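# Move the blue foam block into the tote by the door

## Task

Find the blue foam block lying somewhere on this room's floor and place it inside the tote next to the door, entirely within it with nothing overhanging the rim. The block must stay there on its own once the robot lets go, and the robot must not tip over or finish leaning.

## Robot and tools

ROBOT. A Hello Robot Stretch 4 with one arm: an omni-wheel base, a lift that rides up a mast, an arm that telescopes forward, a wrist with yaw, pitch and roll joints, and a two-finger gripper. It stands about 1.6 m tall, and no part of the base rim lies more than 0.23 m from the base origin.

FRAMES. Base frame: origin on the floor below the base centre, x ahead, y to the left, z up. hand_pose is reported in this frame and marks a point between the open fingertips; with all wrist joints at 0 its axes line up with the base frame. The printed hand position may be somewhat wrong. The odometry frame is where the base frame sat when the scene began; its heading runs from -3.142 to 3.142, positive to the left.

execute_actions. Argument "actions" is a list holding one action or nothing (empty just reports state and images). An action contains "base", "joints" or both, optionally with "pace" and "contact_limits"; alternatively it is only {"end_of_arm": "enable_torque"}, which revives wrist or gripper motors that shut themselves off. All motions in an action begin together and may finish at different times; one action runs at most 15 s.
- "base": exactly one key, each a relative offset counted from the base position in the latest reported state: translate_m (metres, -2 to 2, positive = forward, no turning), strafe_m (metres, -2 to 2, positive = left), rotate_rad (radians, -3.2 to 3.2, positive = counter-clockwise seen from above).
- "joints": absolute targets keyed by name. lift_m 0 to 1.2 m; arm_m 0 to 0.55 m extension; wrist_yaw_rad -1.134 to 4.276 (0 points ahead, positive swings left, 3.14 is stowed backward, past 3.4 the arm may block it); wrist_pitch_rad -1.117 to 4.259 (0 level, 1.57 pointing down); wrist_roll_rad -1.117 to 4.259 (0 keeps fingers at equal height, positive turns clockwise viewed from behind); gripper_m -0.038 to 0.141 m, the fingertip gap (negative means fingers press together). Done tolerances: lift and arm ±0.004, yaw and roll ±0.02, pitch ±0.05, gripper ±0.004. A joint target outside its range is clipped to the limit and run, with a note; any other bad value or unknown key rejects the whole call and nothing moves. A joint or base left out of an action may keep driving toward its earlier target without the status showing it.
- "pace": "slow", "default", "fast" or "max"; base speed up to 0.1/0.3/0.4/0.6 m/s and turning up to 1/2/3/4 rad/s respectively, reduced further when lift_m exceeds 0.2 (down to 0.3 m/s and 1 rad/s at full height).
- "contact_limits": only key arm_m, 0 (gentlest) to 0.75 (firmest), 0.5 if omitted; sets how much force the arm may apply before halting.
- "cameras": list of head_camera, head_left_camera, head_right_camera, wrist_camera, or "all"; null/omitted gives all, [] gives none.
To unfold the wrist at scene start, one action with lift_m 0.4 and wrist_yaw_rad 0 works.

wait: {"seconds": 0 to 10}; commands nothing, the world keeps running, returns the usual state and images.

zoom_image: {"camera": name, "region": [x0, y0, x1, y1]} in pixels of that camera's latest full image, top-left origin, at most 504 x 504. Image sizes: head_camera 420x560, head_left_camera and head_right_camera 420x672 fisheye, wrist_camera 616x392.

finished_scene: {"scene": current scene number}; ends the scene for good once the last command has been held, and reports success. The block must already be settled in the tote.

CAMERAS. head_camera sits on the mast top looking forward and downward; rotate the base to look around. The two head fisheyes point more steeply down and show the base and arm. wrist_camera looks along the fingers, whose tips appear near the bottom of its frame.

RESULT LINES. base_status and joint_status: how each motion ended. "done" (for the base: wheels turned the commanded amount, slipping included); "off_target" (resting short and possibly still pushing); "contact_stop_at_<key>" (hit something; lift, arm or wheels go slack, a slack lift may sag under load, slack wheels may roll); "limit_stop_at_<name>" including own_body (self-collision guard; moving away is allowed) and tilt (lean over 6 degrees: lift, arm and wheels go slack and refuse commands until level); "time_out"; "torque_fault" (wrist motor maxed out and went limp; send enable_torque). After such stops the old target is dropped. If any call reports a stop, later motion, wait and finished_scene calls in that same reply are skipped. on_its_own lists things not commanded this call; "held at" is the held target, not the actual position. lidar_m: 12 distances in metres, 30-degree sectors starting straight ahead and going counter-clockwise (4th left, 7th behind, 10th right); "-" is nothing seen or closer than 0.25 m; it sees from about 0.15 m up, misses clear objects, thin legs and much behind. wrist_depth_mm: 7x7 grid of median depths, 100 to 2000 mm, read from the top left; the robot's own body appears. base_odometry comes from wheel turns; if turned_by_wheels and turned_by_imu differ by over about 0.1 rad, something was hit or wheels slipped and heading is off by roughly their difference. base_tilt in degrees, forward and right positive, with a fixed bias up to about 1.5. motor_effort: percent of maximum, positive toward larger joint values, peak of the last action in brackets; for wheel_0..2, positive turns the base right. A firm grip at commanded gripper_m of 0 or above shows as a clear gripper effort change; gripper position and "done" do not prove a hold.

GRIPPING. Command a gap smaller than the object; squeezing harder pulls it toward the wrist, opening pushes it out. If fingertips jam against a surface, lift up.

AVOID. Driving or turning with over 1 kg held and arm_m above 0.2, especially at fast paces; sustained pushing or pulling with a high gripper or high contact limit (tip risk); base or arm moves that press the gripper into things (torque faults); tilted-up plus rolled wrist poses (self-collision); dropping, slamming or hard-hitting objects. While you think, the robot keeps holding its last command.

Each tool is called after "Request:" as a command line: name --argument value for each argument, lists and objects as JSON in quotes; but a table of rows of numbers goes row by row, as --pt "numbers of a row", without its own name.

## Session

Request:
execute_actions --actions '[{"joints":{"lift_m":0.4,"wrist_yaw_rad":0}}]' --cameras '["head_camera","head_left_camera"]'

Scene clock: 2.47 s.
base_odometry: x=+0.000 y=+0.000 heading=+0.000 (m, m, rad; odometry frame)
turned_by_wheels: +0.000 (rad since the last result)
turned_by_imu: +0.001 (rad since the last result)
base_tilt: forward=-1.2 right=-0.6 (deg)
lidar_m: 1.04 1.42 1.91 0.93 0.66 0.64 0.64 0.93 1.48 1.50 1.05 1.00
base_status: not commanded
joint_positions: lift_m=+0.400 arm_m=-0.002 wrist_yaw_rad=+0.000 wrist_pitch_rad=+0.008 wrist_roll_rad=+0.015 gripper_m=+0.057
joint_status: all done
motor_effort: lift_m=+23(24) arm_m=-1(1) wrist_yaw_rad=+0(5) wrist_pitch_rad=-9(9) wrist_roll_rad=-1(1) gripper_m=-2(4) wheel_0=+0(1) wheel_1=+0(0) wheel_2=+0(0) (%)
hand_pose: x=+0.4576 y=-0.0873 z=+0.5755 quat_wxyz=(+1.000, +0.008, +0.004, +0.000) (m; base frame)
wrist_depth_mm: 1661 1336 1098 946 820 723 647 / 1708 1336 1118 931 831 732 661 / 1661 1366 1098 946 831 732 661 / 1661 1366 1098 931 831 732 661 / 1618 1397 1138 960 809 723 661 / 1661 1366 198 946 191 715 668 / 1464 1336 1078 151 798 715 676
pictures: head_camera, head_left_camera
Images, in order (width x height): head_camera 420x560, head_left_camera 420x672.

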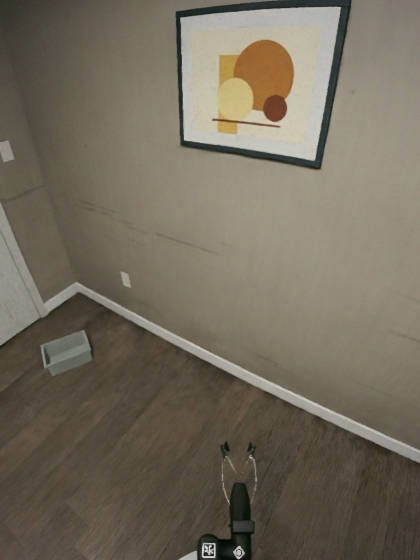

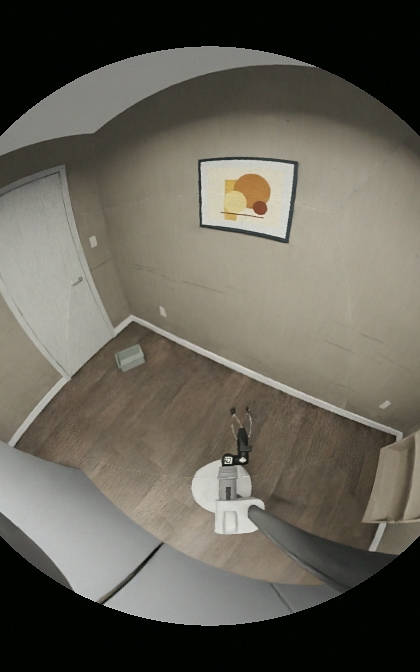

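Request:
execute_actions --actions '[{"base":{"rotate_rad":1.05},"joints":{"wrist_pitch_rad":0.8,"gripper_m":0.13,"lift_m":0.2}}]' --cameras '["head_left_camera"]'

Request:
execute_actions --actions '[{"base":{"translate_m":1.25}}]' --cameras '[]'

Request:
execute_actions --actions '[{"base":{"rotate_rad":1.57}}]' --cameras '["head_camera","head_left_camera"]'

Scene clock: 4.57 s.
base_odometry: x=+0.000 y=+0.000 heading=+1.049 (m, m, rad; odometry frame)
turned_by_wheels: +1.049 (rad since the last result)
turned_by_imu: +1.029 (rad since the last result)
base_tilt: forward=-1.2 right=-0.7 (deg)
lidar_m: 1.44 0.99 0.65 0.66 0.69 0.93 1.45 1.52 1.08 1.01 1.06 1.41
base_status: done
joint_positions: lift_m=+0.200 arm_m=-0.002 wrist_yaw_rad=+0.000 wrist_pitch_rad=+0.801 wrist_roll_rad=+0.015 gripper_m=+0.130
joint_status: all done
motor_effort: lift_m=+15(22) arm_m=-1(1) wrist_yaw_rad=+1(2) wrist_pitch_rad=-7(7) wrist_roll_rad=-1(1) gripper_m=+1(1) wheel_0=-2(8) wheel_1=-3(8) wheel_2=-2(8) (%)
hand_pose: x=+0.3698 y=-0.0874 z=+0.1713 quat_wxyz=(+0.921, +0.007, +0.390, -0.003) (m; base frame)
wrist_depth_mm: 1060 1008 976 917 878 854 820 / 809 788 759 732 707 683 668 / 661 647 627 615 591 569 564 / 559 544 535 517 508 492 484 / 488 473 459 452 442 436 430 / 424 413 214 397 389 193 382 / 377 368 366 146 351 342 343
pictures: head_left_camera
Images, in order (width x height): head_left_camera 420x672.

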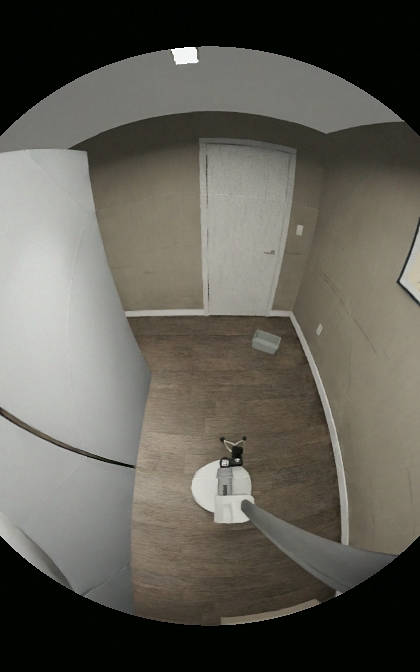

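Scene clock: 10.23 s.
base_odometry: x=+0.622 y=+1.084 heading=+1.050 (m, m, rad; odometry frame)
turned_by_wheels: +0.000 (rad since the last result)
turned_by_imu: +0.003 (rad since the last result)
base_tilt: forward=-1.2 right=-0.6 (deg)
lidar_m: 0.65 0.70 1.03 0.84 0.70 0.97 2.66 1.50 1.07 0.50 0.39 0.73
base_status: done
joint_positions: lift_m=+0.200 arm_m=-0.002 wrist_yaw_rad=+0.000 wrist_pitch_rad=+0.802 wrist_roll_rad=+0.015 gripper_m=+0.130
joint_status: not commanded
motor_effort: lift_m=+17(16) arm_m=-1(1) wrist_yaw_rad=+0(1) wrist_pitch_rad=-7(7) wrist_roll_rad=-1(1) gripper_m=+0(1) wheel_0=+1(6) wheel_1=+2(6) wheel_2=+1(9) (%)
hand_pose: x=+0.3697 y=-0.0874 z=+0.1712 quat_wxyz=(+0.921, +0.007, +0.390, -0.003) (m; base frame)
wrist_depth_mm: 473 452 459 455 455 455 455 / 525 508 512 508 508 500 517 / 585 574 574 564 564 554 549 / 554 549 530 517 504 492 484 / 480 469 462 452 445 433 427 / 421 413 213 399 389 194 377 / 379 366 368 146 351 342 342
pictures: none
No camera images: the call's "cameras" was empty. Leave "cameras" out to get every camera's image.

Scene clock: 12.30 s.
base_odometry: x=+0.622 y=+1.084 heading=+2.619 (m, m, rad; odometry frame)
turned_by_wheels: +1.570 (rad since the last result)
turned_by_imu: +1.539 (rad since the last result)
base_tilt: forward=-1.2 right=-0.6 (deg)
lidar_m: 0.92 0.70 0.94 2.52 1.49 1.07 0.48 0.40 0.72 0.67 0.72 1.01
base_status: done
joint_positions: lift_m=+0.200 arm_m=-0.002 wrist_yaw_rad=+0.000 wrist_pitch_rad=+0.802 wrist_roll_rad=+0.015 gripper_m=+0.130
joint_status: not commanded
motor_effort: lift_m=+17(17) arm_m=-1(1) wrist_yaw_rad=+2(2) wrist_pitch_rad=-8(8) wrist_roll_rad=-1(1) gripper_m=+1(0) wheel_0=-1(7) wheel_1=-2(8) wheel_2=+0(8) (%)
hand_pose: x=+0.3698 y=-0.0874 z=+0.1711 quat_wxyz=(+0.921, +0.007, +0.390, -0.003) (m; base frame)
wrist_depth_mm: 449 647 976 931 904 842 831 / 488 634 759 750 707 683 654 / 544 591 634 603 585 580 564 / 559 539 530 517 508 492 488 / 480 473 459 452 442 433 424 / 427 410 213 402 384 193 379 / 379 364 364 146 353 342 343
pictures: head_camera, head_left_camera
Images, in order (width x height): head_camera 420x560, head_left_camera 420x672.

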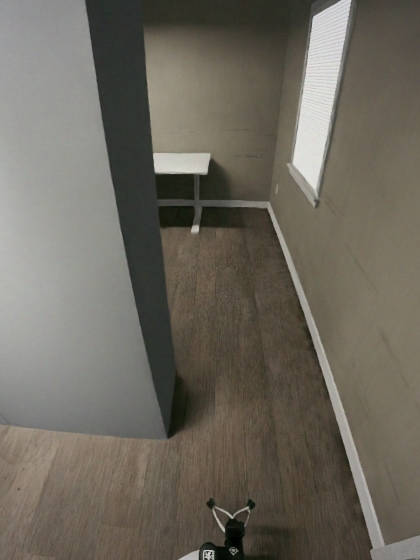

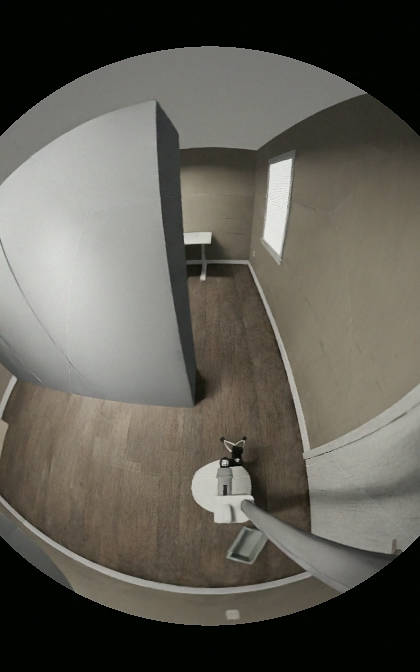

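Request:
execute_actions --actions '[{"base":{"translate_m":0.2}}]' --cameras '[]'

Request:
execute_actions --actions '[{"base":{"strafe_m":-0.23}}]' --cameras '[]'

Request:
execute_actions --actions '[{"base":{"translate_m":1.7},"pace":"fast"}]' --cameras '["head_camera","head_left_camera"]'

Scene clock: 14.57 s.
base_odometry: x=+0.449 y=+1.184 heading=+2.619 (m, m, rad; odometry frame)
turned_by_wheels: +0.000 (rad since the last result)
turned_by_imu: +0.001 (rad since the last result)
base_tilt: forward=-1.2 right=-0.6 (deg)
lidar_m: 0.91 0.50 0.68 1.78 1.76 1.26 1.20 0.63 0.72 0.68 0.72 1.03
base_status: done
joint_positions: lift_m=+0.200 arm_m=-0.002 wrist_yaw_rad=+0.000 wrist_pitch_rad=+0.802 wrist_roll_rad=+0.015 gripper_m=+0.130
joint_status: not commanded
motor_effort: lift_m=+17(17) arm_m=-1(1) wrist_yaw_rad=-1(1) wrist_pitch_rad=-8(7) wrist_roll_rad=-1(1) gripper_m=-1(1) wheel_0=+1(5) wheel_1=+1(6) wheel_2=-1(10) (%)
hand_pose: x=+0.3698 y=-0.0874 z=+0.1711 quat_wxyz=(+0.921, +0.007, +0.390, -0.003) (m; base frame)
wrist_depth_mm: 452 668 946 917 878 866 820 / 442 654 750 732 715 691 668 / 439 603 627 603 591 574 564 / 427 539 530 521 500 492 480 / 433 473 459 452 442 436 421 / 421 415 214 402 392 194 377 / 379 366 366 145 351 342 342
pictures: none
No camera images: the call's "cameras" was empty. Leave "cameras" out to get every camera's image.

Scene clock: 16.63 s.
base_odometry: x=+0.564 y=+1.383 heading=+2.620 (m, m, rad; odometry frame)
turned_by_wheels: +0.000 (rad since the last result)
turned_by_imu: +0.001 (rad since the last result)
base_tilt: forward=-1.2 right=-0.7 (deg)
lidar_m: 1.82 0.66 0.66 1.82 1.75 1.27 0.62 0.69 0.49 0.44 0.51 0.70
base_status: done
joint_positions: lift_m=+0.200 arm_m=-0.002 wrist_yaw_rad=+0.000 wrist_pitch_rad=+0.802 wrist_roll_rad=+0.015 gripper_m=+0.130
joint_status: not commanded
motor_effort: lift_m=+16(17) arm_m=-1(1) wrist_yaw_rad=+0(2) wrist_pitch_rad=-7(7) wrist_roll_rad=-1(2) gripper_m=+1(0) wheel_0=+0(8) wheel_1=+0(10) wheel_2=+0(0) (%)
hand_pose: x=+0.3698 y=-0.0874 z=+0.1711 quat_wxyz=(+0.921, +0.007, +0.390, -0.003) (m; base frame)
wrist_depth_mm: 1060 1025 960 931 878 809 609 / 741 809 759 741 715 691 615 / 661 640 627 609 591 580 559 / 559 544 525 525 504 492 484 / 480 469 466 452 439 436 424 / 424 410 215 397 389 194 382 / 379 366 366 145 351 342 342
pictures: none
No camera images: the call's "cameras" was empty. Leave "cameras" out to get every camera's image.

Scene clock: 22.23 s.
base_odometry: x=-0.910 y=+2.231 heading=+2.620 (m, m, rad; odometry frame)
turned_by_wheels: +0.000 (rad since the last result)
turned_by_imu: +0.005 (rad since the last result)
base_tilt: forward=-1.2 right=-0.6 (deg)
lidar_m: 1.35 1.05 1.42 2.46 1.03 0.88 1.88 0.69 0.48 0.43 0.43 0.59
base_status: done
joint_positions: lift_m=+0.200 arm_m=-0.002 wrist_yaw_rad=+0.000 wrist_pitch_rad=+0.802 wrist_roll_rad=+0.015 gripper_m=+0.130
joint_status: not commanded
motor_effort: lift_m=+16(16) arm_m=-1(1) wrist_yaw_rad=+1(2) wrist_pitch_rad=-8(8) wrist_roll_rad=-1(2) gripper_m=+1(1) wheel_0=+1(6) wheel_1=+1(8) wheel_2=+2(12) (%)
hand_pose: x=+0.3698 y=-0.0874 z=+0.1711 quat_wxyz=(+0.921, +0.007, +0.390, -0.003) (m; base frame)
wrist_depth_mm: 1078 991 991 904 891 788 574 / 809 798 759 732 707 676 569 / 668 634 621 603 597 574 544 / 559 544 535 512 508 496 480 / 488 469 462 452 442 436 427 / 421 413 214 397 387 195 377 / 382 368 364 145 351 340 340
pictures: head_camera, head_left_camera
Images, in order (width x height): head_camera 420x560, head_left_camera 420x672.

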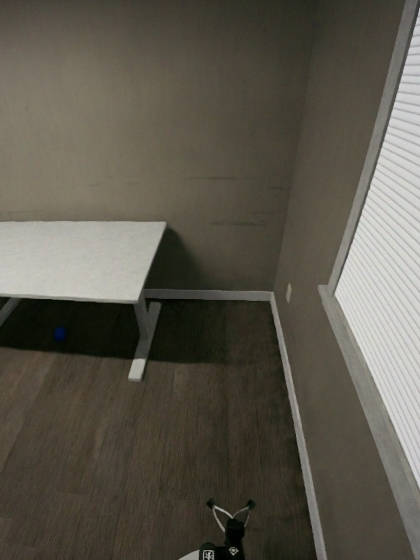

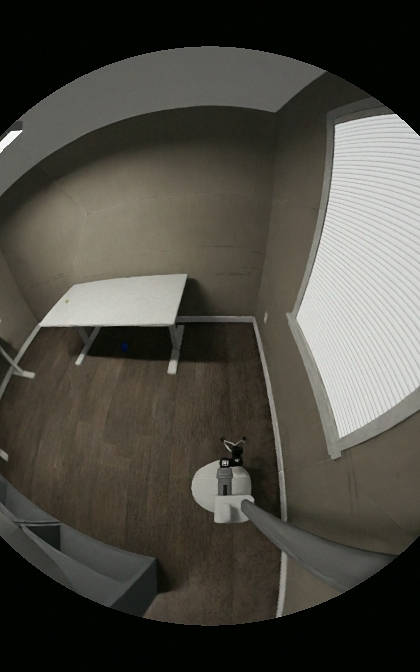

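Request:
execute_actions --actions '[{"base":{"translate_m":0.45},"joints":{"lift_m":0.15}}]' --cameras '[]'

Request:
execute_actions --actions '[{"base":{"strafe_m":1.25},"pace":"fast"}]' --cameras '[]'

Request:
execute_actions --actions '[{"joints":{"arm_m":0.25},"pace":"fast"}]' --cameras '["wrist_camera"]'

Scene clock: 25.57 s.
base_odometry: x=-1.300 y=+2.455 heading=+2.620 (m, m, rad; odometry frame)
turned_by_wheels: +0.000 (rad since the last result)
turned_by_imu: +0.002 (rad since the last result)
base_tilt: forward=-1.2 right=-0.6 (deg)
lidar_m: 1.35 0.64 0.81 2.48 1.69 1.26 1.95 0.67 0.43 0.39 0.42 0.59
base_status: done
joint_positions: lift_m=+0.150 arm_m=-0.002 wrist_yaw_rad=+0.000 wrist_pitch_rad=+0.802 wrist_roll_rad=+0.015 gripper_m=+0.130
joint_status: all done
motor_effort: lift_m=+15(17) arm_m=-1(1) wrist_yaw_rad=+2(1) wrist_pitch_rad=-7(8) wrist_roll_rad=-1(1) gripper_m=+0(1) wheel_0=+1(5) wheel_1=+1(7) wheel_2=+0(9) (%)
hand_pose: x=+0.3698 y=-0.0874 z=+0.1213 quat_wxyz=(+0.921, +0.007, +0.390, -0.003) (m; base frame)
wrist_depth_mm: 778 878 842 798 768 699 554 / 683 683 668 634 621 597 539 / 569 564 539 525 517 496 488 / 477 466 459 449 439 430 421 / 418 410 397 392 382 377 370 / 370 359 213 345 332 193 327 / 327 319 315 145 304 297 297
pictures: none
No camera images: the call's "cameras" was empty. Leave "cameras" out to get every camera's image.

Scene clock: 29.83 s.
base_odometry: x=-1.923 y=+1.371 heading=+2.620 (m, m, rad; odometry frame)
turned_by_wheels: +0.000 (rad since the last result)
turned_by_imu: +0.003 (rad since the last result)
base_tilt: forward=-1.2 right=-0.6 (deg)
lidar_m: 0.54 0.57 0.82 1.21 1.26 1.23 1.16 1.22 1.79 1.66 0.81 0.59
base_status: done
joint_positions: lift_m=+0.150 arm_m=-0.002 wrist_yaw_rad=+0.000 wrist_pitch_rad=+0.802 wrist_roll_rad=+0.015 gripper_m=+0.130
joint_status: not commanded
motor_effort: lift_m=+15(15) arm_m=-1(1) wrist_yaw_rad=+1(2) wrist_pitch_rad=-7(7) wrist_roll_rad=-1(1) gripper_m=+0(1) wheel_0=+3(12) wheel_1=-1(13) wheel_2=+0(1) (%)
hand_pose: x=+0.3698 y=-0.0874 z=+0.1213 quat_wxyz=(+0.921, +0.007, +0.390, -0.003) (m; base frame)
wrist_depth_mm: 768 878 831 798 759 741 715 / 676 683 661 627 609 597 574 / 574 559 544 521 512 500 484 / 488 473 462 452 433 424 415 / 418 407 397 392 384 377 368 / 366 353 213 345 334 195 330 / 327 319 315 145 306 296 297
pictures: none
No camera images: the call's "cameras" was empty. Leave "cameras" out to get every camera's image.

Scene clock: 31.40 s.
base_odometry: x=-1.923 y=+1.371 heading=+2.620 (m, m, rad; odometry frame)
turned_by_wheels: +0.000 (rad since the last result)
turned_by_imu: +0.000 (rad since the last result)
base_tilt: forward=-1.2 right=-0.6 (deg)
lidar_m: 0.55 0.58 0.83 1.22 1.27 1.23 1.17 1.21 1.74 1.66 0.80 0.58
base_status: not commanded
joint_positions: lift_m=+0.150 arm_m=+0.249 wrist_yaw_rad=+0.000 wrist_pitch_rad=+0.801 wrist_roll_rad=+0.015 gripper_m=+0.130
joint_status: all done
motor_effort: lift_m=+15(15) arm_m=+5(7) wrist_yaw_rad=+1(1) wrist_pitch_rad=-7(8) wrist_roll_rad=-1(1) gripper_m=-1(1) wheel_0=+2(2) wheel_1=-2(1) wheel_2=+0(0) (%)
hand_pose: x=+0.6206 y=-0.0874 z=+0.1213 quat_wxyz=(+0.921, +0.007, +0.390, -0.003) (m; base frame)
wrist_depth_mm: 842 820 809 778 768 741 707 / 676 676 661 627 609 591 569 / 569 554 544 504 492 500 480 / 484 469 455 445 433 424 418 / 415 404 397 389 382 375 368 / 366 355 213 343 332 194 329 / 324 312 314 145 303 296 296
pictures: wrist_camera
camera_calibration (this result's frames):
wrist_camera: T_world_to_cam=[[-0.0258417, -0.997231, -0.0697316, -0.0512725], [-0.717416, 0.0670775, -0.693408, 0.588417], [0.696166, 0.0321077, -0.717163, -0.118265], [0, 0, 0, 1]] pos_world=[0.503147, -0.0868029, 0.319623]
Images, in order (width x height): wrist_camera 616x392.

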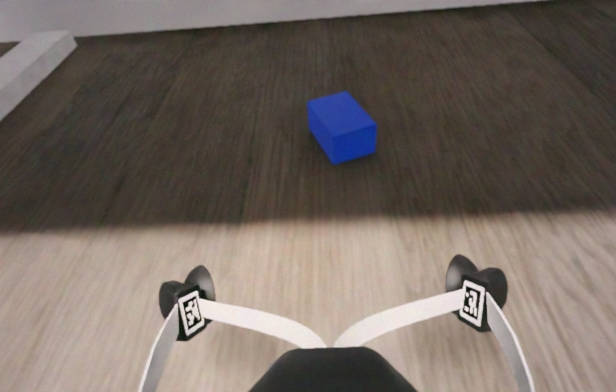

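Request:
execute_actions --actions '[{"base":{"strafe_m":-0.13},"joints":{"arm_m":0.55,"wrist_yaw_rad":0.45}}]' --cameras '[]'

Request:
execute_actions --actions '[{"joints":{"lift_m":0.075}}]' --cameras '["wrist_camera"]'

Scene clock: 33.83 s.
base_odometry: x=-1.858 y=+1.483 heading=+2.620 (m, m, rad; odometry frame)
turned_by_wheels: +0.000 (rad since the last result)
turned_by_imu: +0.000 (rad since the last result)
base_tilt: forward=-1.2 right=-0.6 (deg)
lidar_m: 0.53 0.57 0.80 1.35 1.37 1.23 1.17 1.24 1.64 1.53 0.81 0.58
base_status: done
joint_positions: lift_m=+0.150 arm_m=+0.547 wrist_yaw_rad=+0.450 wrist_pitch_rad=+0.802 wrist_roll_rad=+0.015 gripper_m=+0.130
joint_status: all done
joint sent to its limit — the command would take arm_m past its upper limit, so that joint was sent only as far as its limit.
motor_effort: lift_m=+15(15) arm_m=+6(5) wrist_yaw_rad=-1(8) wrist_pitch_rad=-7(8) wrist_roll_rad=-1(1) gripper_m=+0(2) wheel_0=+0(9) wheel_1=-1(10) wheel_2=-1(2) (%)
hand_pose: x=+0.9366 y=+0.0086 z=+0.1213 quat_wxyz=(+0.898, -0.080, +0.382, +0.202) (m; base frame)
wrist_depth_mm: 842 741 661 597 539 492 455 / 640 668 647 627 574 525 488 / 559 549 539 521 508 492 480 / 480 466 455 445 433 424 415 / 413 402 397 392 379 373 366 / 364 355 213 294 330 195 327 / 322 314 317 146 301 294 294
pictures: none
No camera images: the call's "cameras" was empty. Leave "cameras" out to get every camera's image.

Scene clock: 35.10 s.
base_odometry: x=-1.858 y=+1.483 heading=+2.620 (m, m, rad; odometry frame)
turned_by_wheels: +0.000 (rad since the last result)
turned_by_imu: +0.000 (rad since the last result)
base_tilt: forward=-1.2 right=-0.6 (deg)
lidar_m: 0.53 0.58 0.81 1.35 1.40 1.21 1.16 1.20 1.65 1.53 0.81 0.59
base_status: not commanded
joint_positions: lift_m=+0.075 arm_m=+0.547 wrist_yaw_rad=+0.450 wrist_pitch_rad=+0.802 wrist_roll_rad=+0.015 gripper_m=+0.130
joint_status: all done
motor_effort: lift_m=+15(16) arm_m=+6(6) wrist_yaw_rad=+1(4) wrist_pitch_rad=-8(7) wrist_roll_rad=-2(1) gripper_m=+0(0) wheel_0=+0(0) wheel_1=-1(1) wheel_2=-1(1) (%)
hand_pose: x=+0.9366 y=+0.0086 z=+0.0463 quat_wxyz=(+0.898, -0.080, +0.382, +0.202) (m; base frame)
wrist_depth_mm: 615 640 627 574 525 480 449 / 525 521 508 477 462 452 433 / 436 427 410 397 387 375 370 / 362 357 347 340 330 322 317 / 315 306 303 239 289 285 278 / 279 271 206 212 254 194 248 / 248 239 235 146 231 224 225
pictures: wrist_camera
camera_calibration (this result's frames):
wrist_camera: T_world_to_cam=[[0.410293, -0.909284, -0.0697295, -0.36191], [-0.675278, -0.251533, -0.693348, 0.719942], [0.61291, 0.331563, -0.717222, -0.319721], [0, 0, 0, 1]] pos_world=[0.830611, -0.0419822, 0.244624]
Images, in order (width x height): wrist_camera 616x392.

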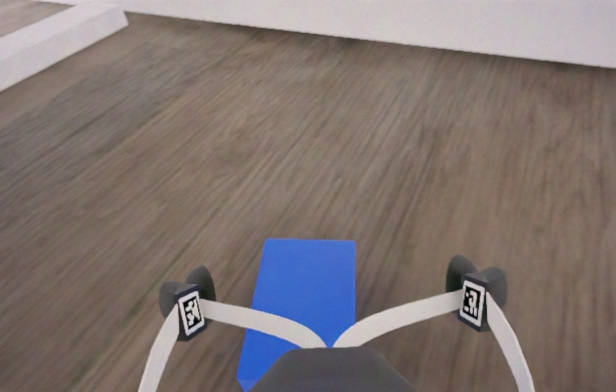

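Request:
execute_actions --actions '[{"joints":{"arm_m":0.525,"lift_m":0.05}}]' --cameras '[]'

Request:
execute_actions --actions '[{"joints":{"gripper_m":0.02}}]' --cameras '[]'

Request:
execute_actions --actions '[{"joints":{"lift_m":0.12}}]' --cameras '[]'

Request:
execute_actions --actions '[{"base":{"translate_m":-0.25},"joints":{"arm_m":0,"lift_m":0.2,"wrist_yaw_rad":0},"pace":"fast"}]' --cameras '["wrist_camera"]'

Request:
execute_actions --actions '[{"base":{"strafe_m":-1.07},"pace":"fast"}]' --cameras '[]'

Request:
execute_actions --actions '[{"base":{"rotate_rad":3.2},"joints":{"lift_m":0.3}}]' --cameras '["head_camera"]'

Scene clock: 36.50 s.
base_odometry: x=-1.858 y=+1.483 heading=+2.620 (m, m, rad; odometry frame)
turned_by_wheels: +0.000 (rad since the last result)
turned_by_imu: +0.000 (rad since the last result)
base_tilt: forward=-1.2 right=-0.7 (deg)
lidar_m: 0.53 0.58 0.81 1.33 1.39 1.23 1.16 1.21 1.66 1.53 0.80 0.58
base_status: not commanded
joint_positions: lift_m=+0.050 arm_m=+0.526 wrist_yaw_rad=+0.450 wrist_pitch_rad=+0.802 wrist_roll_rad=+0.015 gripper_m=+0.130
joint_status: all done
motor_effort: lift_m=+14(15) arm_m=-6(8) wrist_yaw_rad=-2(2) wrist_pitch_rad=-7(8) wrist_roll_rad=-1(1) gripper_m=+1(2) wheel_0=+0(0) wheel_1=-1(1) wheel_2=-1(1) (%)
hand_pose: x=+0.9157 y=+0.0086 z=+0.0213 quat_wxyz=(+0.898, -0.080, +0.382, +0.202) (m; base frame)
wrist_depth_mm: 559 591 569 549 517 484 452 / 480 466 445 433 421 402 392 / 389 377 366 357 347 336 327 / 329 320 312 243 297 290 285 / 285 278 271 211 257 254 250 / 249 242 197 186 220 194 224 / 223 215 216 146 207 200 202
pictures: none
No camera images: the call's "cameras" was empty. Leave "cameras" out to get every camera's image.

Scene clock: 38.50 s.
base_odometry: x=-1.858 y=+1.483 heading=+2.620 (m, m, rad; odometry frame)
turned_by_wheels: +0.000 (rad since the last result)
turned_by_imu: +0.001 (rad since the last result)
base_tilt: forward=-1.2 right=-0.7 (deg)
lidar_m: 0.54 0.55 0.83 1.34 1.39 1.23 1.15 1.23 1.64 1.53 0.78 0.57
base_status: not commanded
joint_positions: lift_m=+0.050 arm_m=+0.526 wrist_yaw_rad=+0.450 wrist_pitch_rad=+0.802 wrist_roll_rad=+0.015 gripper_m=+0.020
joint_status: all done
motor_effort: lift_m=+14(15) arm_m=-5(6) wrist_yaw_rad=+0(4) wrist_pitch_rad=-7(8) wrist_roll_rad=-1(1) gripper_m=-21(23) wheel_0=+0(0) wheel_1=-1(1) wheel_2=-1(1) (%)
hand_pose: x=+0.9156 y=+0.0086 z=+0.0213 quat_wxyz=(+0.898, -0.080, +0.382, +0.202) (m; base frame)
wrist_depth_mm: 564 591 564 544 512 480 455 / 480 466 445 430 415 402 389 / 389 377 368 355 345 336 330 / 329 319 310 297 294 290 285 / 283 276 272 203 251 254 250 / 249 243 187 179 180 219 224 / 223 211 211 175 205 199 201
pictures: none
No camera images: the call's "cameras" was empty. Leave "cameras" out to get every camera's image.

Scene clock: 39.77 s.
base_odometry: x=-1.858 y=+1.483 heading=+2.620 (m, m, rad; odometry frame)
turned_by_wheels: +0.000 (rad since the last result)
turned_by_imu: +0.000 (rad since the last result)
base_tilt: forward=-1.2 right=-0.6 (deg)
lidar_m: 0.53 0.56 0.83 1.34 1.40 1.25 1.16 1.20 1.65 1.52 0.80 0.57
base_status: not commanded
joint_positions: lift_m=+0.120 arm_m=+0.526 wrist_yaw_rad=+0.450 wrist_pitch_rad=+0.802 wrist_roll_rad=+0.015 gripper_m=+0.020
joint_status: all done
motor_effort: lift_m=+23(24) arm_m=-6(6) wrist_yaw_rad=+1(3) wrist_pitch_rad=-8(8) wrist_roll_rad=-1(1) gripper_m=-22(21) wheel_0=+0(0) wheel_1=-1(1) wheel_2=-1(1) (%)
hand_pose: x=+0.9156 y=+0.0085 z=+0.0906 quat_wxyz=(+0.898, -0.080, +0.382, +0.202) (m; base frame)
wrist_depth_mm: 809 723 683 615 559 512 466 / 585 609 591 564 549 525 492 / 512 500 484 469 455 442 433 / 436 424 410 397 387 379 375 / 375 366 359 203 332 338 329 / 327 322 187 179 180 290 293 / 293 278 279 176 271 263 265
pictures: none
No camera images: the call's "cameras" was empty. Leave "cameras" out to get every camera's image.

Scene clock: 41.93 s.
base_odometry: x=-1.641 y=+1.359 heading=+2.620 (m, m, rad; odometry frame)
turned_by_wheels: +0.000 (rad since the last result)
turned_by_imu: +0.000 (rad since the last result)
base_tilt: forward=-1.2 right=-0.6 (deg)
lidar_m: 0.78 0.84 1.43 1.34 1.33 0.95 0.90 0.96 1.61 1.55 1.59 0.84
base_status: done
joint_positions: lift_m=+0.200 arm_m=+0.001 wrist_yaw_rad=+0.000 wrist_pitch_rad=+0.802 wrist_roll_rad=+0.015 gripper_m=+0.020
joint_status: all done
motor_effort: lift_m=+22(25) arm_m=-6(6) wrist_yaw_rad=+2(2) wrist_pitch_rad=-9(9) wrist_roll_rad=-1(1) gripper_m=-21(21) wheel_0=+0(7) wheel_1=-2(9) wheel_2=-2(11) (%)
hand_pose: x=+0.3725 y=-0.0875 z=+0.1705 quat_wxyz=(+0.921, +0.007, +0.390, -0.003) (m; base frame)
wrist_depth_mm: 931 1025 976 931 904 866 778 / 798 798 768 732 699 691 661 / 654 647 634 609 580 569 554 / 554 544 525 508 496 496 477 / 480 469 459 203 427 433 424 / 421 415 186 179 181 377 377 / 375 359 359 175 349 340 342
pictures: wrist_camera
camera_calibration (this result's frames):
wrist_camera: T_world_to_cam=[[-0.0263508, -0.997219, -0.0697107, -0.0541573], [-0.717893, 0.0674058, -0.692882, 0.444639], [0.695654, 0.0317868, -0.717673, 0.0900732], [0, 0, 0, 1]] pos_world=[0.255116, -0.0868411, 0.36895]
Images, in order (width x height): wrist_camera 616x392.

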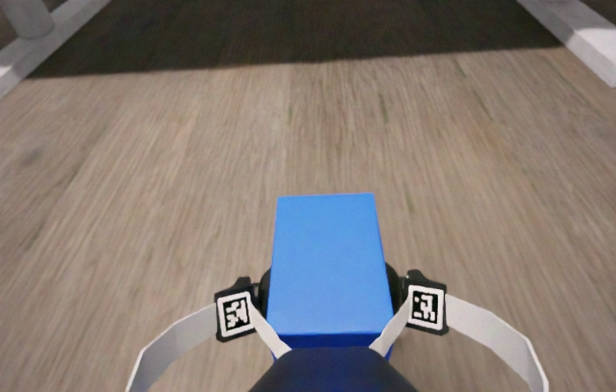

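Scene clock: 45.77 s.
base_odometry: x=-1.108 y=+2.286 heading=+2.620 (m, m, rad; odometry frame)
turned_by_wheels: +0.000 (rad since the last result)
turned_by_imu: +0.002 (rad since the last result)
base_tilt: forward=-1.2 right=-0.6 (deg)
lidar_m: 1.17 0.83 1.15 2.40 1.36 0.99 2.17 0.75 0.54 0.45 0.49 0.67
base_status: done
joint_positions: lift_m=+0.200 arm_m=+0.001 wrist_yaw_rad=+0.000 wrist_pitch_rad=+0.802 wrist_roll_rad=+0.015 gripper_m=+0.020
joint_status: not commanded
motor_effort: lift_m=+22(23) arm_m=-6(6) wrist_yaw_rad=+1(0) wrist_pitch_rad=-9(9) wrist_roll_rad=-2(1) gripper_m=-20(21) wheel_0=-1(13) wheel_1=+1(12) wheel_2=+0(2) (%)
hand_pose: x=+0.3725 y=-0.0875 z=+0.1706 quat_wxyz=(+0.921, +0.007, +0.390, -0.003) (m; base frame)
wrist_depth_mm: 1060 917 946 917 891 820 640 / 759 788 759 732 707 691 621 / 668 640 627 603 585 574 564 / 559 544 530 512 496 492 484 / 477 469 455 202 430 436 427 / 421 415 188 178 180 373 377 / 379 357 357 175 349 340 342
pictures: none
No camera images: the call's "cameras" was empty. Leave "cameras" out to get every camera's image.

Scene clock: 48.67 s.
base_odometry: x=-1.108 y=+2.286 heading=-0.464 (m, m, rad; odometry frame)
turned_by_wheels: +3.200 (rad since the last result)
turned_by_imu: +3.137 (rad since the last result)
base_tilt: forward=-1.2 right=-0.7 (deg)
lidar_m: 1.84 0.69 0.52 0.45 0.48 0.69 1.04 0.84 1.23 2.42 1.26 1.01
base_status: done
joint_positions: lift_m=+0.300 arm_m=+0.001 wrist_yaw_rad=+0.000 wrist_pitch_rad=+0.802 wrist_roll_rad=+0.015 gripper_m=+0.020
joint_status: all done
motor_effort: lift_m=+22(25) arm_m=-6(6) wrist_yaw_rad=+1(1) wrist_pitch_rad=-8(9) wrist_roll_rad=-1(1) gripper_m=-22(20) wheel_0=-2(7) wheel_1=-2(8) wheel_2=+1(8) (%)
hand_pose: x=+0.3725 y=-0.0874 z=+0.2706 quat_wxyz=(+0.921, +0.007, +0.390, -0.003) (m; base frame)
wrist_depth_mm: 788 1138 1205 1205 1160 878 809 / 798 976 960 917 904 809 732 / 759 809 788 778 750 723 699 / 699 699 676 640 640 627 609 / 609 597 580 204 544 549 544 / 535 525 187 178 181 480 484 / 477 452 459 175 445 433 433
pictures: head_camera
Images, in order (width x height): head_camera 420x560.

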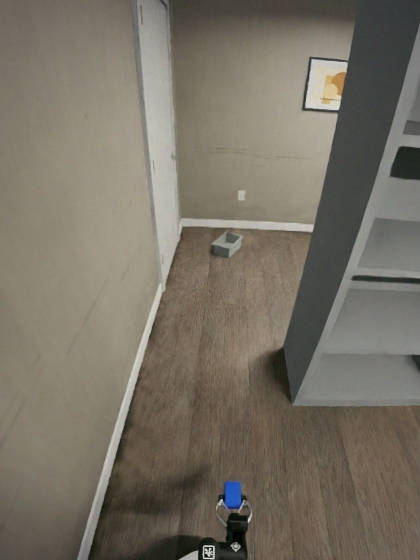

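Request:
execute_actions --actions '[{"base":{"translate_m":1.9},"pace":"fast"}]' --cameras '["head_camera","wrist_camera"]'

Scene clock: 54.90 s.
base_odometry: x=+0.592 y=+1.437 heading=-0.464 (m, m, rad; odometry frame)
turned_by_wheels: +0.000 (rad since the last result)
turned_by_imu: +0.004 (rad since the last result)
base_tilt: forward=-1.2 right=-0.6 (deg)
lidar_m: 0.55 0.61 0.44 0.40 0.47 0.63 1.89 0.69 0.74 2.20 1.65 0.72
base_status: done
joint_positions: lift_m=+0.300 arm_m=+0.001 wrist_yaw_rad=+0.000 wrist_pitch_rad=+0.802 wrist_roll_rad=+0.015 gripper_m=+0.020
joint_status: not commanded
motor_effort: lift_m=+22(23) arm_m=-6(6) wrist_yaw_rad=+2(3) wrist_pitch_rad=-9(8) wrist_roll_rad=-1(1) gripper_m=-21(21) wheel_0=-1(6) wheel_1=+0(7) wheel_2=+2(13) (%)
hand_pose: x=+0.3725 y=-0.0874 z=+0.2706 quat_wxyz=(+0.921, +0.007, +0.390, -0.003) (m; base frame)
wrist_depth_mm: 715 946 960 960 917 946 917 / 683 917 976 946 891 878 854 / 676 809 788 715 699 723 715 / 654 699 647 488 627 627 621 / 603 597 585 204 539 549 544 / 535 525 187 178 180 473 480 / 480 459 466 175 445 433 433
pictures: head_camera, wrist_camera
camera_calibration (this result's frames):
wrist_camera: T_world_to_cam=[[-0.0259961, -0.997228, -0.0697215, -0.0472424], [-0.717726, 0.0671668, -0.693078, 0.513969], [0.69584, 0.0320236, -0.717483, 0.161755], [0, 0, 0, 1]] pos_world=[0.255105, -0.0868131, 0.468984]
Images, in order (width x height): head_camera 420x560, wrist_camera 616x392.

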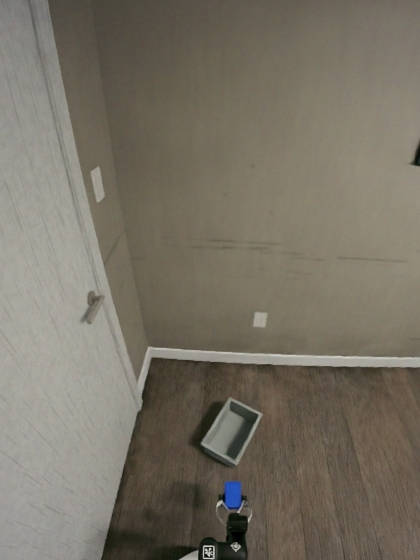

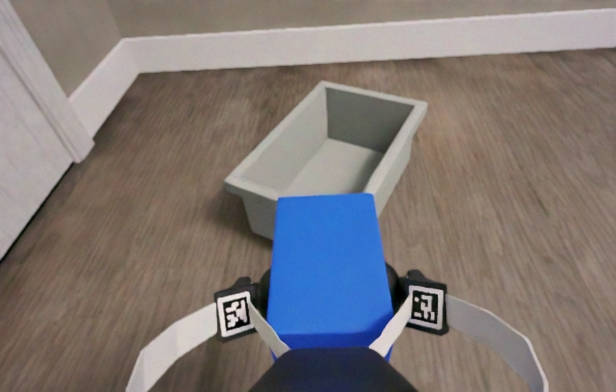

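Request:
execute_actions --actions '[{"base":{"strafe_m":0.08},"joints":{"arm_m":0.35,"wrist_yaw_rad":-0.5}}]' --cameras '[]'

Request:
execute_actions --actions '[{"joints":{"lift_m":0.16}}]' --cameras '["head_camera","wrist_camera"]'

Scene clock: 57.30 s.
base_odometry: x=+0.627 y=+1.508 heading=-0.464 (m, m, rad; odometry frame)
turned_by_wheels: +0.000 (rad since the last result)
turned_by_imu: +0.001 (rad since the last result)
base_tilt: forward=-1.2 right=-0.7 (deg)
lidar_m: 1.19 0.50 0.35 0.33 0.37 0.55 1.79 0.76 0.76 2.17 1.66 0.58
base_status: done
joint_positions: lift_m=+0.300 arm_m=+0.349 wrist_yaw_rad=-0.500 wrist_pitch_rad=+0.802 wrist_roll_rad=+0.015 gripper_m=+0.020
joint_status: all done
motor_effort: lift_m=+22(22) arm_m=+6(6) wrist_yaw_rad=+1(8) wrist_pitch_rad=-8(9) wrist_roll_rad=-1(1) gripper_m=-21(21) wheel_0=+0(10) wheel_1=+1(8) wheel_2=+0(2) (%)
hand_pose: x=+0.6541 y=-0.1729 z=+0.2706 quat_wxyz=(+0.891, +0.103, +0.376, -0.231) (m; base frame)
wrist_depth_mm: 554 597 661 741 831 931 1025 / 603 647 723 809 866 866 842 / 647 715 768 778 750 723 707 / 676 683 683 477 640 627 621 / 603 609 559 204 418 544 539 / 539 525 187 179 181 477 484 / 477 452 397 175 347 433 436
pictures: none
No camera images: the call's "cameras" was empty. Leave "cameras" out to get every camera's image.

Scene clock: 58.97 s.
base_odometry: x=+0.627 y=+1.508 heading=-0.464 (m, m, rad; odometry frame)
turned_by_wheels: +0.000 (rad since the last result)
turned_by_imu: +0.000 (rad since the last result)
base_tilt: forward=-1.2 right=-0.6 (deg)
lidar_m: 0.83 0.51 0.35 0.33 0.38 0.54 1.81 0.76 0.76 2.18 1.64 0.73
base_status: not commanded
joint_positions: lift_m=+0.160 arm_m=+0.349 wrist_yaw_rad=-0.500 wrist_pitch_rad=+0.802 wrist_roll_rad=+0.015 gripper_m=+0.020
joint_status: all done
motor_effort: lift_m=+15(22) arm_m=+5(6) wrist_yaw_rad=+0(0) wrist_pitch_rad=-8(8) wrist_roll_rad=-1(1) gripper_m=-22(18) wheel_0=+0(0) wheel_1=+1(1) wheel_2=+0(0) (%)
hand_pose: x=+0.6541 y=-0.1729 z=+0.1312 quat_wxyz=(+0.891, +0.103, +0.376, -0.231) (m; base frame)
wrist_depth_mm: 554 603 654 732 759 768 732 / 574 640 661 654 634 615 597 / 585 574 384 387 387 517 500 / 492 484 379 424 325 439 430 / 424 410 368 204 247 389 379 / 375 353 187 179 180 334 336 / 334 208 312 175 257 200 303
pictures: head_camera, wrist_camera
camera_calibration (this result's frames):
wrist_camera: T_world_to_cam=[[-0.500796, -0.862753, -0.0697221, 0.19892], [-0.597667, 0.402938, -0.693135, 0.604712], [0.626098, -0.305448, -0.717428, -0.144168], [0, 0, 0, 1]] pos_world=[0.551297, -0.116079, 0.329586]
Images, in order (width x height): head_camera 420x560, wrist_camera 616x392.

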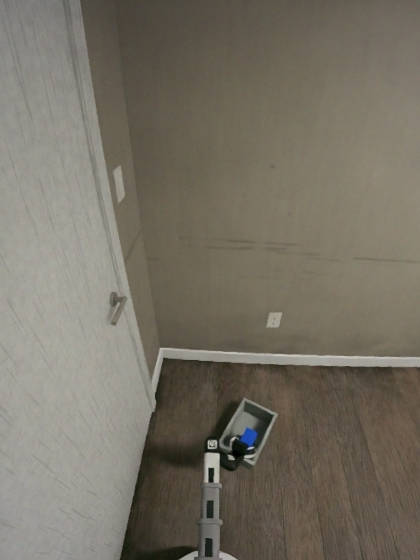

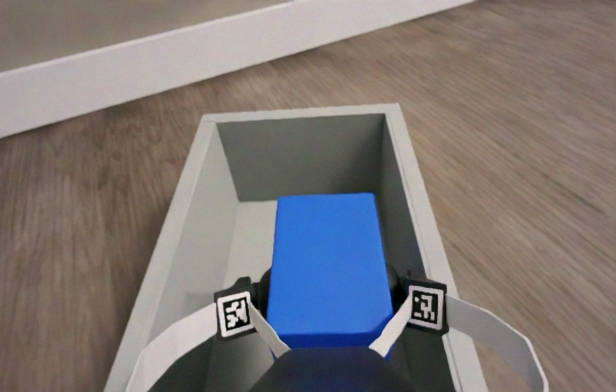

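Request:
execute_actions --actions '[{"base":{"strafe_m":-0.02},"joints":{"arm_m":0.43}}]' --cameras '[]'

Request:
execute_actions --actions '[{"joints":{"lift_m":0.11}}]' --cameras '["wrist_camera"]'

Request:
execute_actions --actions '[{"joints":{"gripper_m":0.075}}]' --cameras '[]'

Request:
execute_actions --actions '[{"joints":{"lift_m":0.25}}]' --cameras '["head_camera","wrist_camera"]'

Scene clock: 60.40 s.
base_odometry: x=+0.619 y=+1.490 heading=-0.464 (m, m, rad; odometry frame)
turned_by_wheels: +0.000 (rad since the last result)
turned_by_imu: +0.000 (rad since the last result)
base_tilt: forward=-1.2 right=-0.6 (deg)
lidar_m: 0.58 0.53 0.38 0.35 0.42 0.55 1.78 0.74 0.72 2.15 1.66 0.58
base_status: done
joint_positions: lift_m=+0.160 arm_m=+0.429 wrist_yaw_rad=-0.500 wrist_pitch_rad=+0.802 wrist_roll_rad=+0.015 gripper_m=+0.020
joint_status: all done
motor_effort: lift_m=+15(15) arm_m=+6(6) wrist_yaw_rad=+1(1) wrist_pitch_rad=-9(8) wrist_roll_rad=-1(1) gripper_m=-20(19) wheel_0=-3(5) wheel_1=-1(9) wheel_2=+0(1) (%)
hand_pose: x=+0.7340 y=-0.1729 z=+0.1312 quat_wxyz=(+0.891, +0.103, +0.376, -0.231) (m; base frame)
wrist_depth_mm: 488 535 580 640 715 741 741 / 521 564 615 647 640 609 597 / 549 564 554 544 525 508 504 / 496 484 334 314 320 439 433 / 424 421 301 204 290 368 377 / 373 366 187 178 181 217 338 / 336 317 283 176 304 203 301
pictures: none
No camera images: the call's "cameras" was empty. Leave "cameras" out to get every camera's image.

Scene clock: 61.50 s.
base_odometry: x=+0.619 y=+1.490 heading=-0.464 (m, m, rad; odometry frame)
turned_by_wheels: +0.000 (rad since the last result)
turned_by_imu: +0.000 (rad since the last result)
base_tilt: forward=-1.2 right=-0.6 (deg)
lidar_m: 0.81 0.51 0.36 0.34 0.41 0.60 1.79 0.76 0.76 2.19 1.66 0.57
base_status: not commanded
joint_positions: lift_m=+0.110 arm_m=+0.429 wrist_yaw_rad=-0.500 wrist_pitch_rad=+0.802 wrist_roll_rad=+0.015 gripper_m=+0.020
joint_status: all done
motor_effort: lift_m=+15(14) arm_m=+6(6) wrist_yaw_rad=+2(2) wrist_pitch_rad=-8(8) wrist_roll_rad=-1(1) gripper_m=-22(20) wheel_0=-2(3) wheel_1=-2(2) wheel_2=+0(0) (%)
hand_pose: x=+0.7340 y=-0.1729 z=+0.0812 quat_wxyz=(+0.891, +0.103, +0.376, -0.231) (m; base frame)
wrist_depth_mm: 484 517 569 634 654 640 615 / 508 549 569 554 530 517 508 / 500 484 286 290 287 415 421 / 418 402 306 314 317 230 368 / 359 338 297 203 290 198 320 / 319 186 187 179 180 171 274 / 283 155 258 175 260 202 147
pictures: wrist_camera
camera_calibration (this result's frames):
wrist_camera: T_world_to_cam=[[-0.500923, -0.862679, -0.0697202, 0.235585], [-0.597655, 0.403048, -0.693081, 0.617869], [0.626007, -0.305512, -0.71748, -0.23006], [0, 0, 0, 1]] pos_world=[0.631301, -0.116083, 0.279595]
Images, in order (width x height): wrist_camera 616x392.

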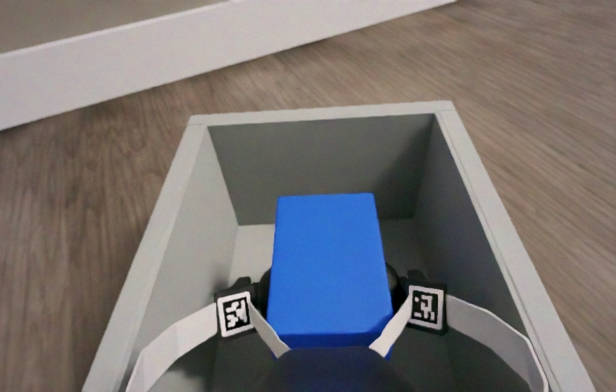

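Scene clock: 62.87 s.
base_odometry: x=+0.619 y=+1.490 heading=-0.464 (m, m, rad; odometry frame)
turned_by_wheels: +0.000 (rad since the last result)
turned_by_imu: +0.000 (rad since the last result)
base_tilt: forward=-1.2 right=-0.7 (deg)
lidar_m: 0.84 0.52 0.37 0.33 0.42 0.60 1.81 0.75 0.72 2.23 1.64 0.57
base_status: not commanded
joint_positions: lift_m=+0.110 arm_m=+0.429 wrist_yaw_rad=-0.500 wrist_pitch_rad=+0.802 wrist_roll_rad=+0.015 gripper_m=+0.075
joint_status: all done
motor_effort: lift_m=+15(15) arm_m=+6(6) wrist_yaw_rad=+1(0) wrist_pitch_rad=-8(8) wrist_roll_rad=-1(2) gripper_m=-3(21) wheel_0=-2(2) wheel_1=-2(2) wheel_2=+0(0) (%)
hand_pose: x=+0.7340 y=-0.1729 z=+0.0812 quat_wxyz=(+0.891, +0.103, +0.376, -0.231) (m; base frame)
wrist_depth_mm: 480 521 564 627 654 640 621 / 508 544 574 554 539 521 504 / 496 488 285 290 289 415 427 / 415 407 306 332 320 229 366 / 359 336 294 336 327 196 322 / 319 188 198 250 239 177 274 / 285 162 259 147 263 196 152
pictures: none
No camera images: the call's "cameras" was empty. Leave "cameras" out to get every camera's image.

Scene clock: 64.50 s.
base_odometry: x=+0.619 y=+1.490 heading=-0.464 (m, m, rad; odometry frame)
turned_by_wheels: +0.000 (rad since the last result)
turned_by_imu: +0.000 (rad since the last result)
base_tilt: forward=-1.2 right=-0.6 (deg)
lidar_m: 0.57 0.51 0.38 0.35 0.38 0.61 1.79 0.71 0.74 2.18 1.65 0.57
base_status: not commanded
joint_positions: lift_m=+0.250 arm_m=+0.429 wrist_yaw_rad=-0.500 wrist_pitch_rad=+0.802 wrist_roll_rad=+0.015 gripper_m=+0.075
joint_status: all done
motor_effort: lift_m=+23(25) arm_m=+6(6) wrist_yaw_rad=-1(3) wrist_pitch_rad=-8(8) wrist_roll_rad=+0(1) gripper_m=-2(2) wheel_0=-2(2) wheel_1=-1(2) wheel_2=+0(0) (%)
hand_pose: x=+0.7341 y=-0.1729 z=+0.2206 quat_wxyz=(+0.891, +0.103, +0.376, -0.231) (m; base frame)
wrist_depth_mm: 480 530 580 654 741 831 904 / 521 574 647 707 778 778 759 / 569 615 676 691 668 647 640 / 597 609 591 580 574 559 544 / 544 535 500 392 379 492 480 / 480 469 198 442 301 427 427 / 427 421 320 148 353 287 389
pictures: head_camera, wrist_camera
camera_calibration (this result's frames):
wrist_camera: T_world_to_cam=[[-0.500918, -0.862682, -0.0697221, 0.245299], [-0.597608, 0.403022, -0.693136, 0.714449], [0.626055, -0.305538, -0.717427, -0.130131], [0, 0, 0, 1]] pos_world=[0.631305, -0.116083, 0.418953]
Images, in order (width x height): head_camera 420x560, wrist_camera 616x392.

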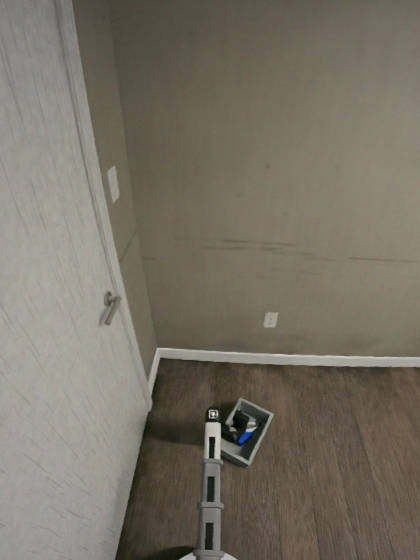

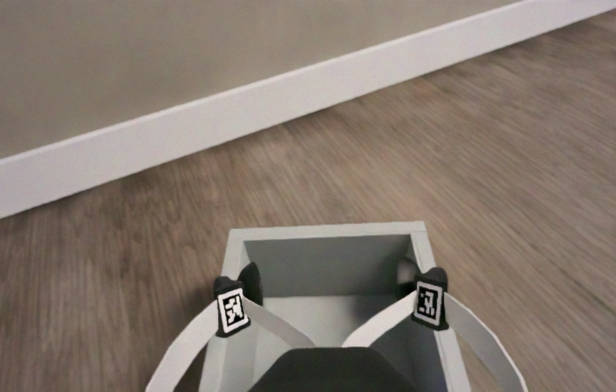

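Request:
finished_scene --scene 2

The scene is finished: the task was done.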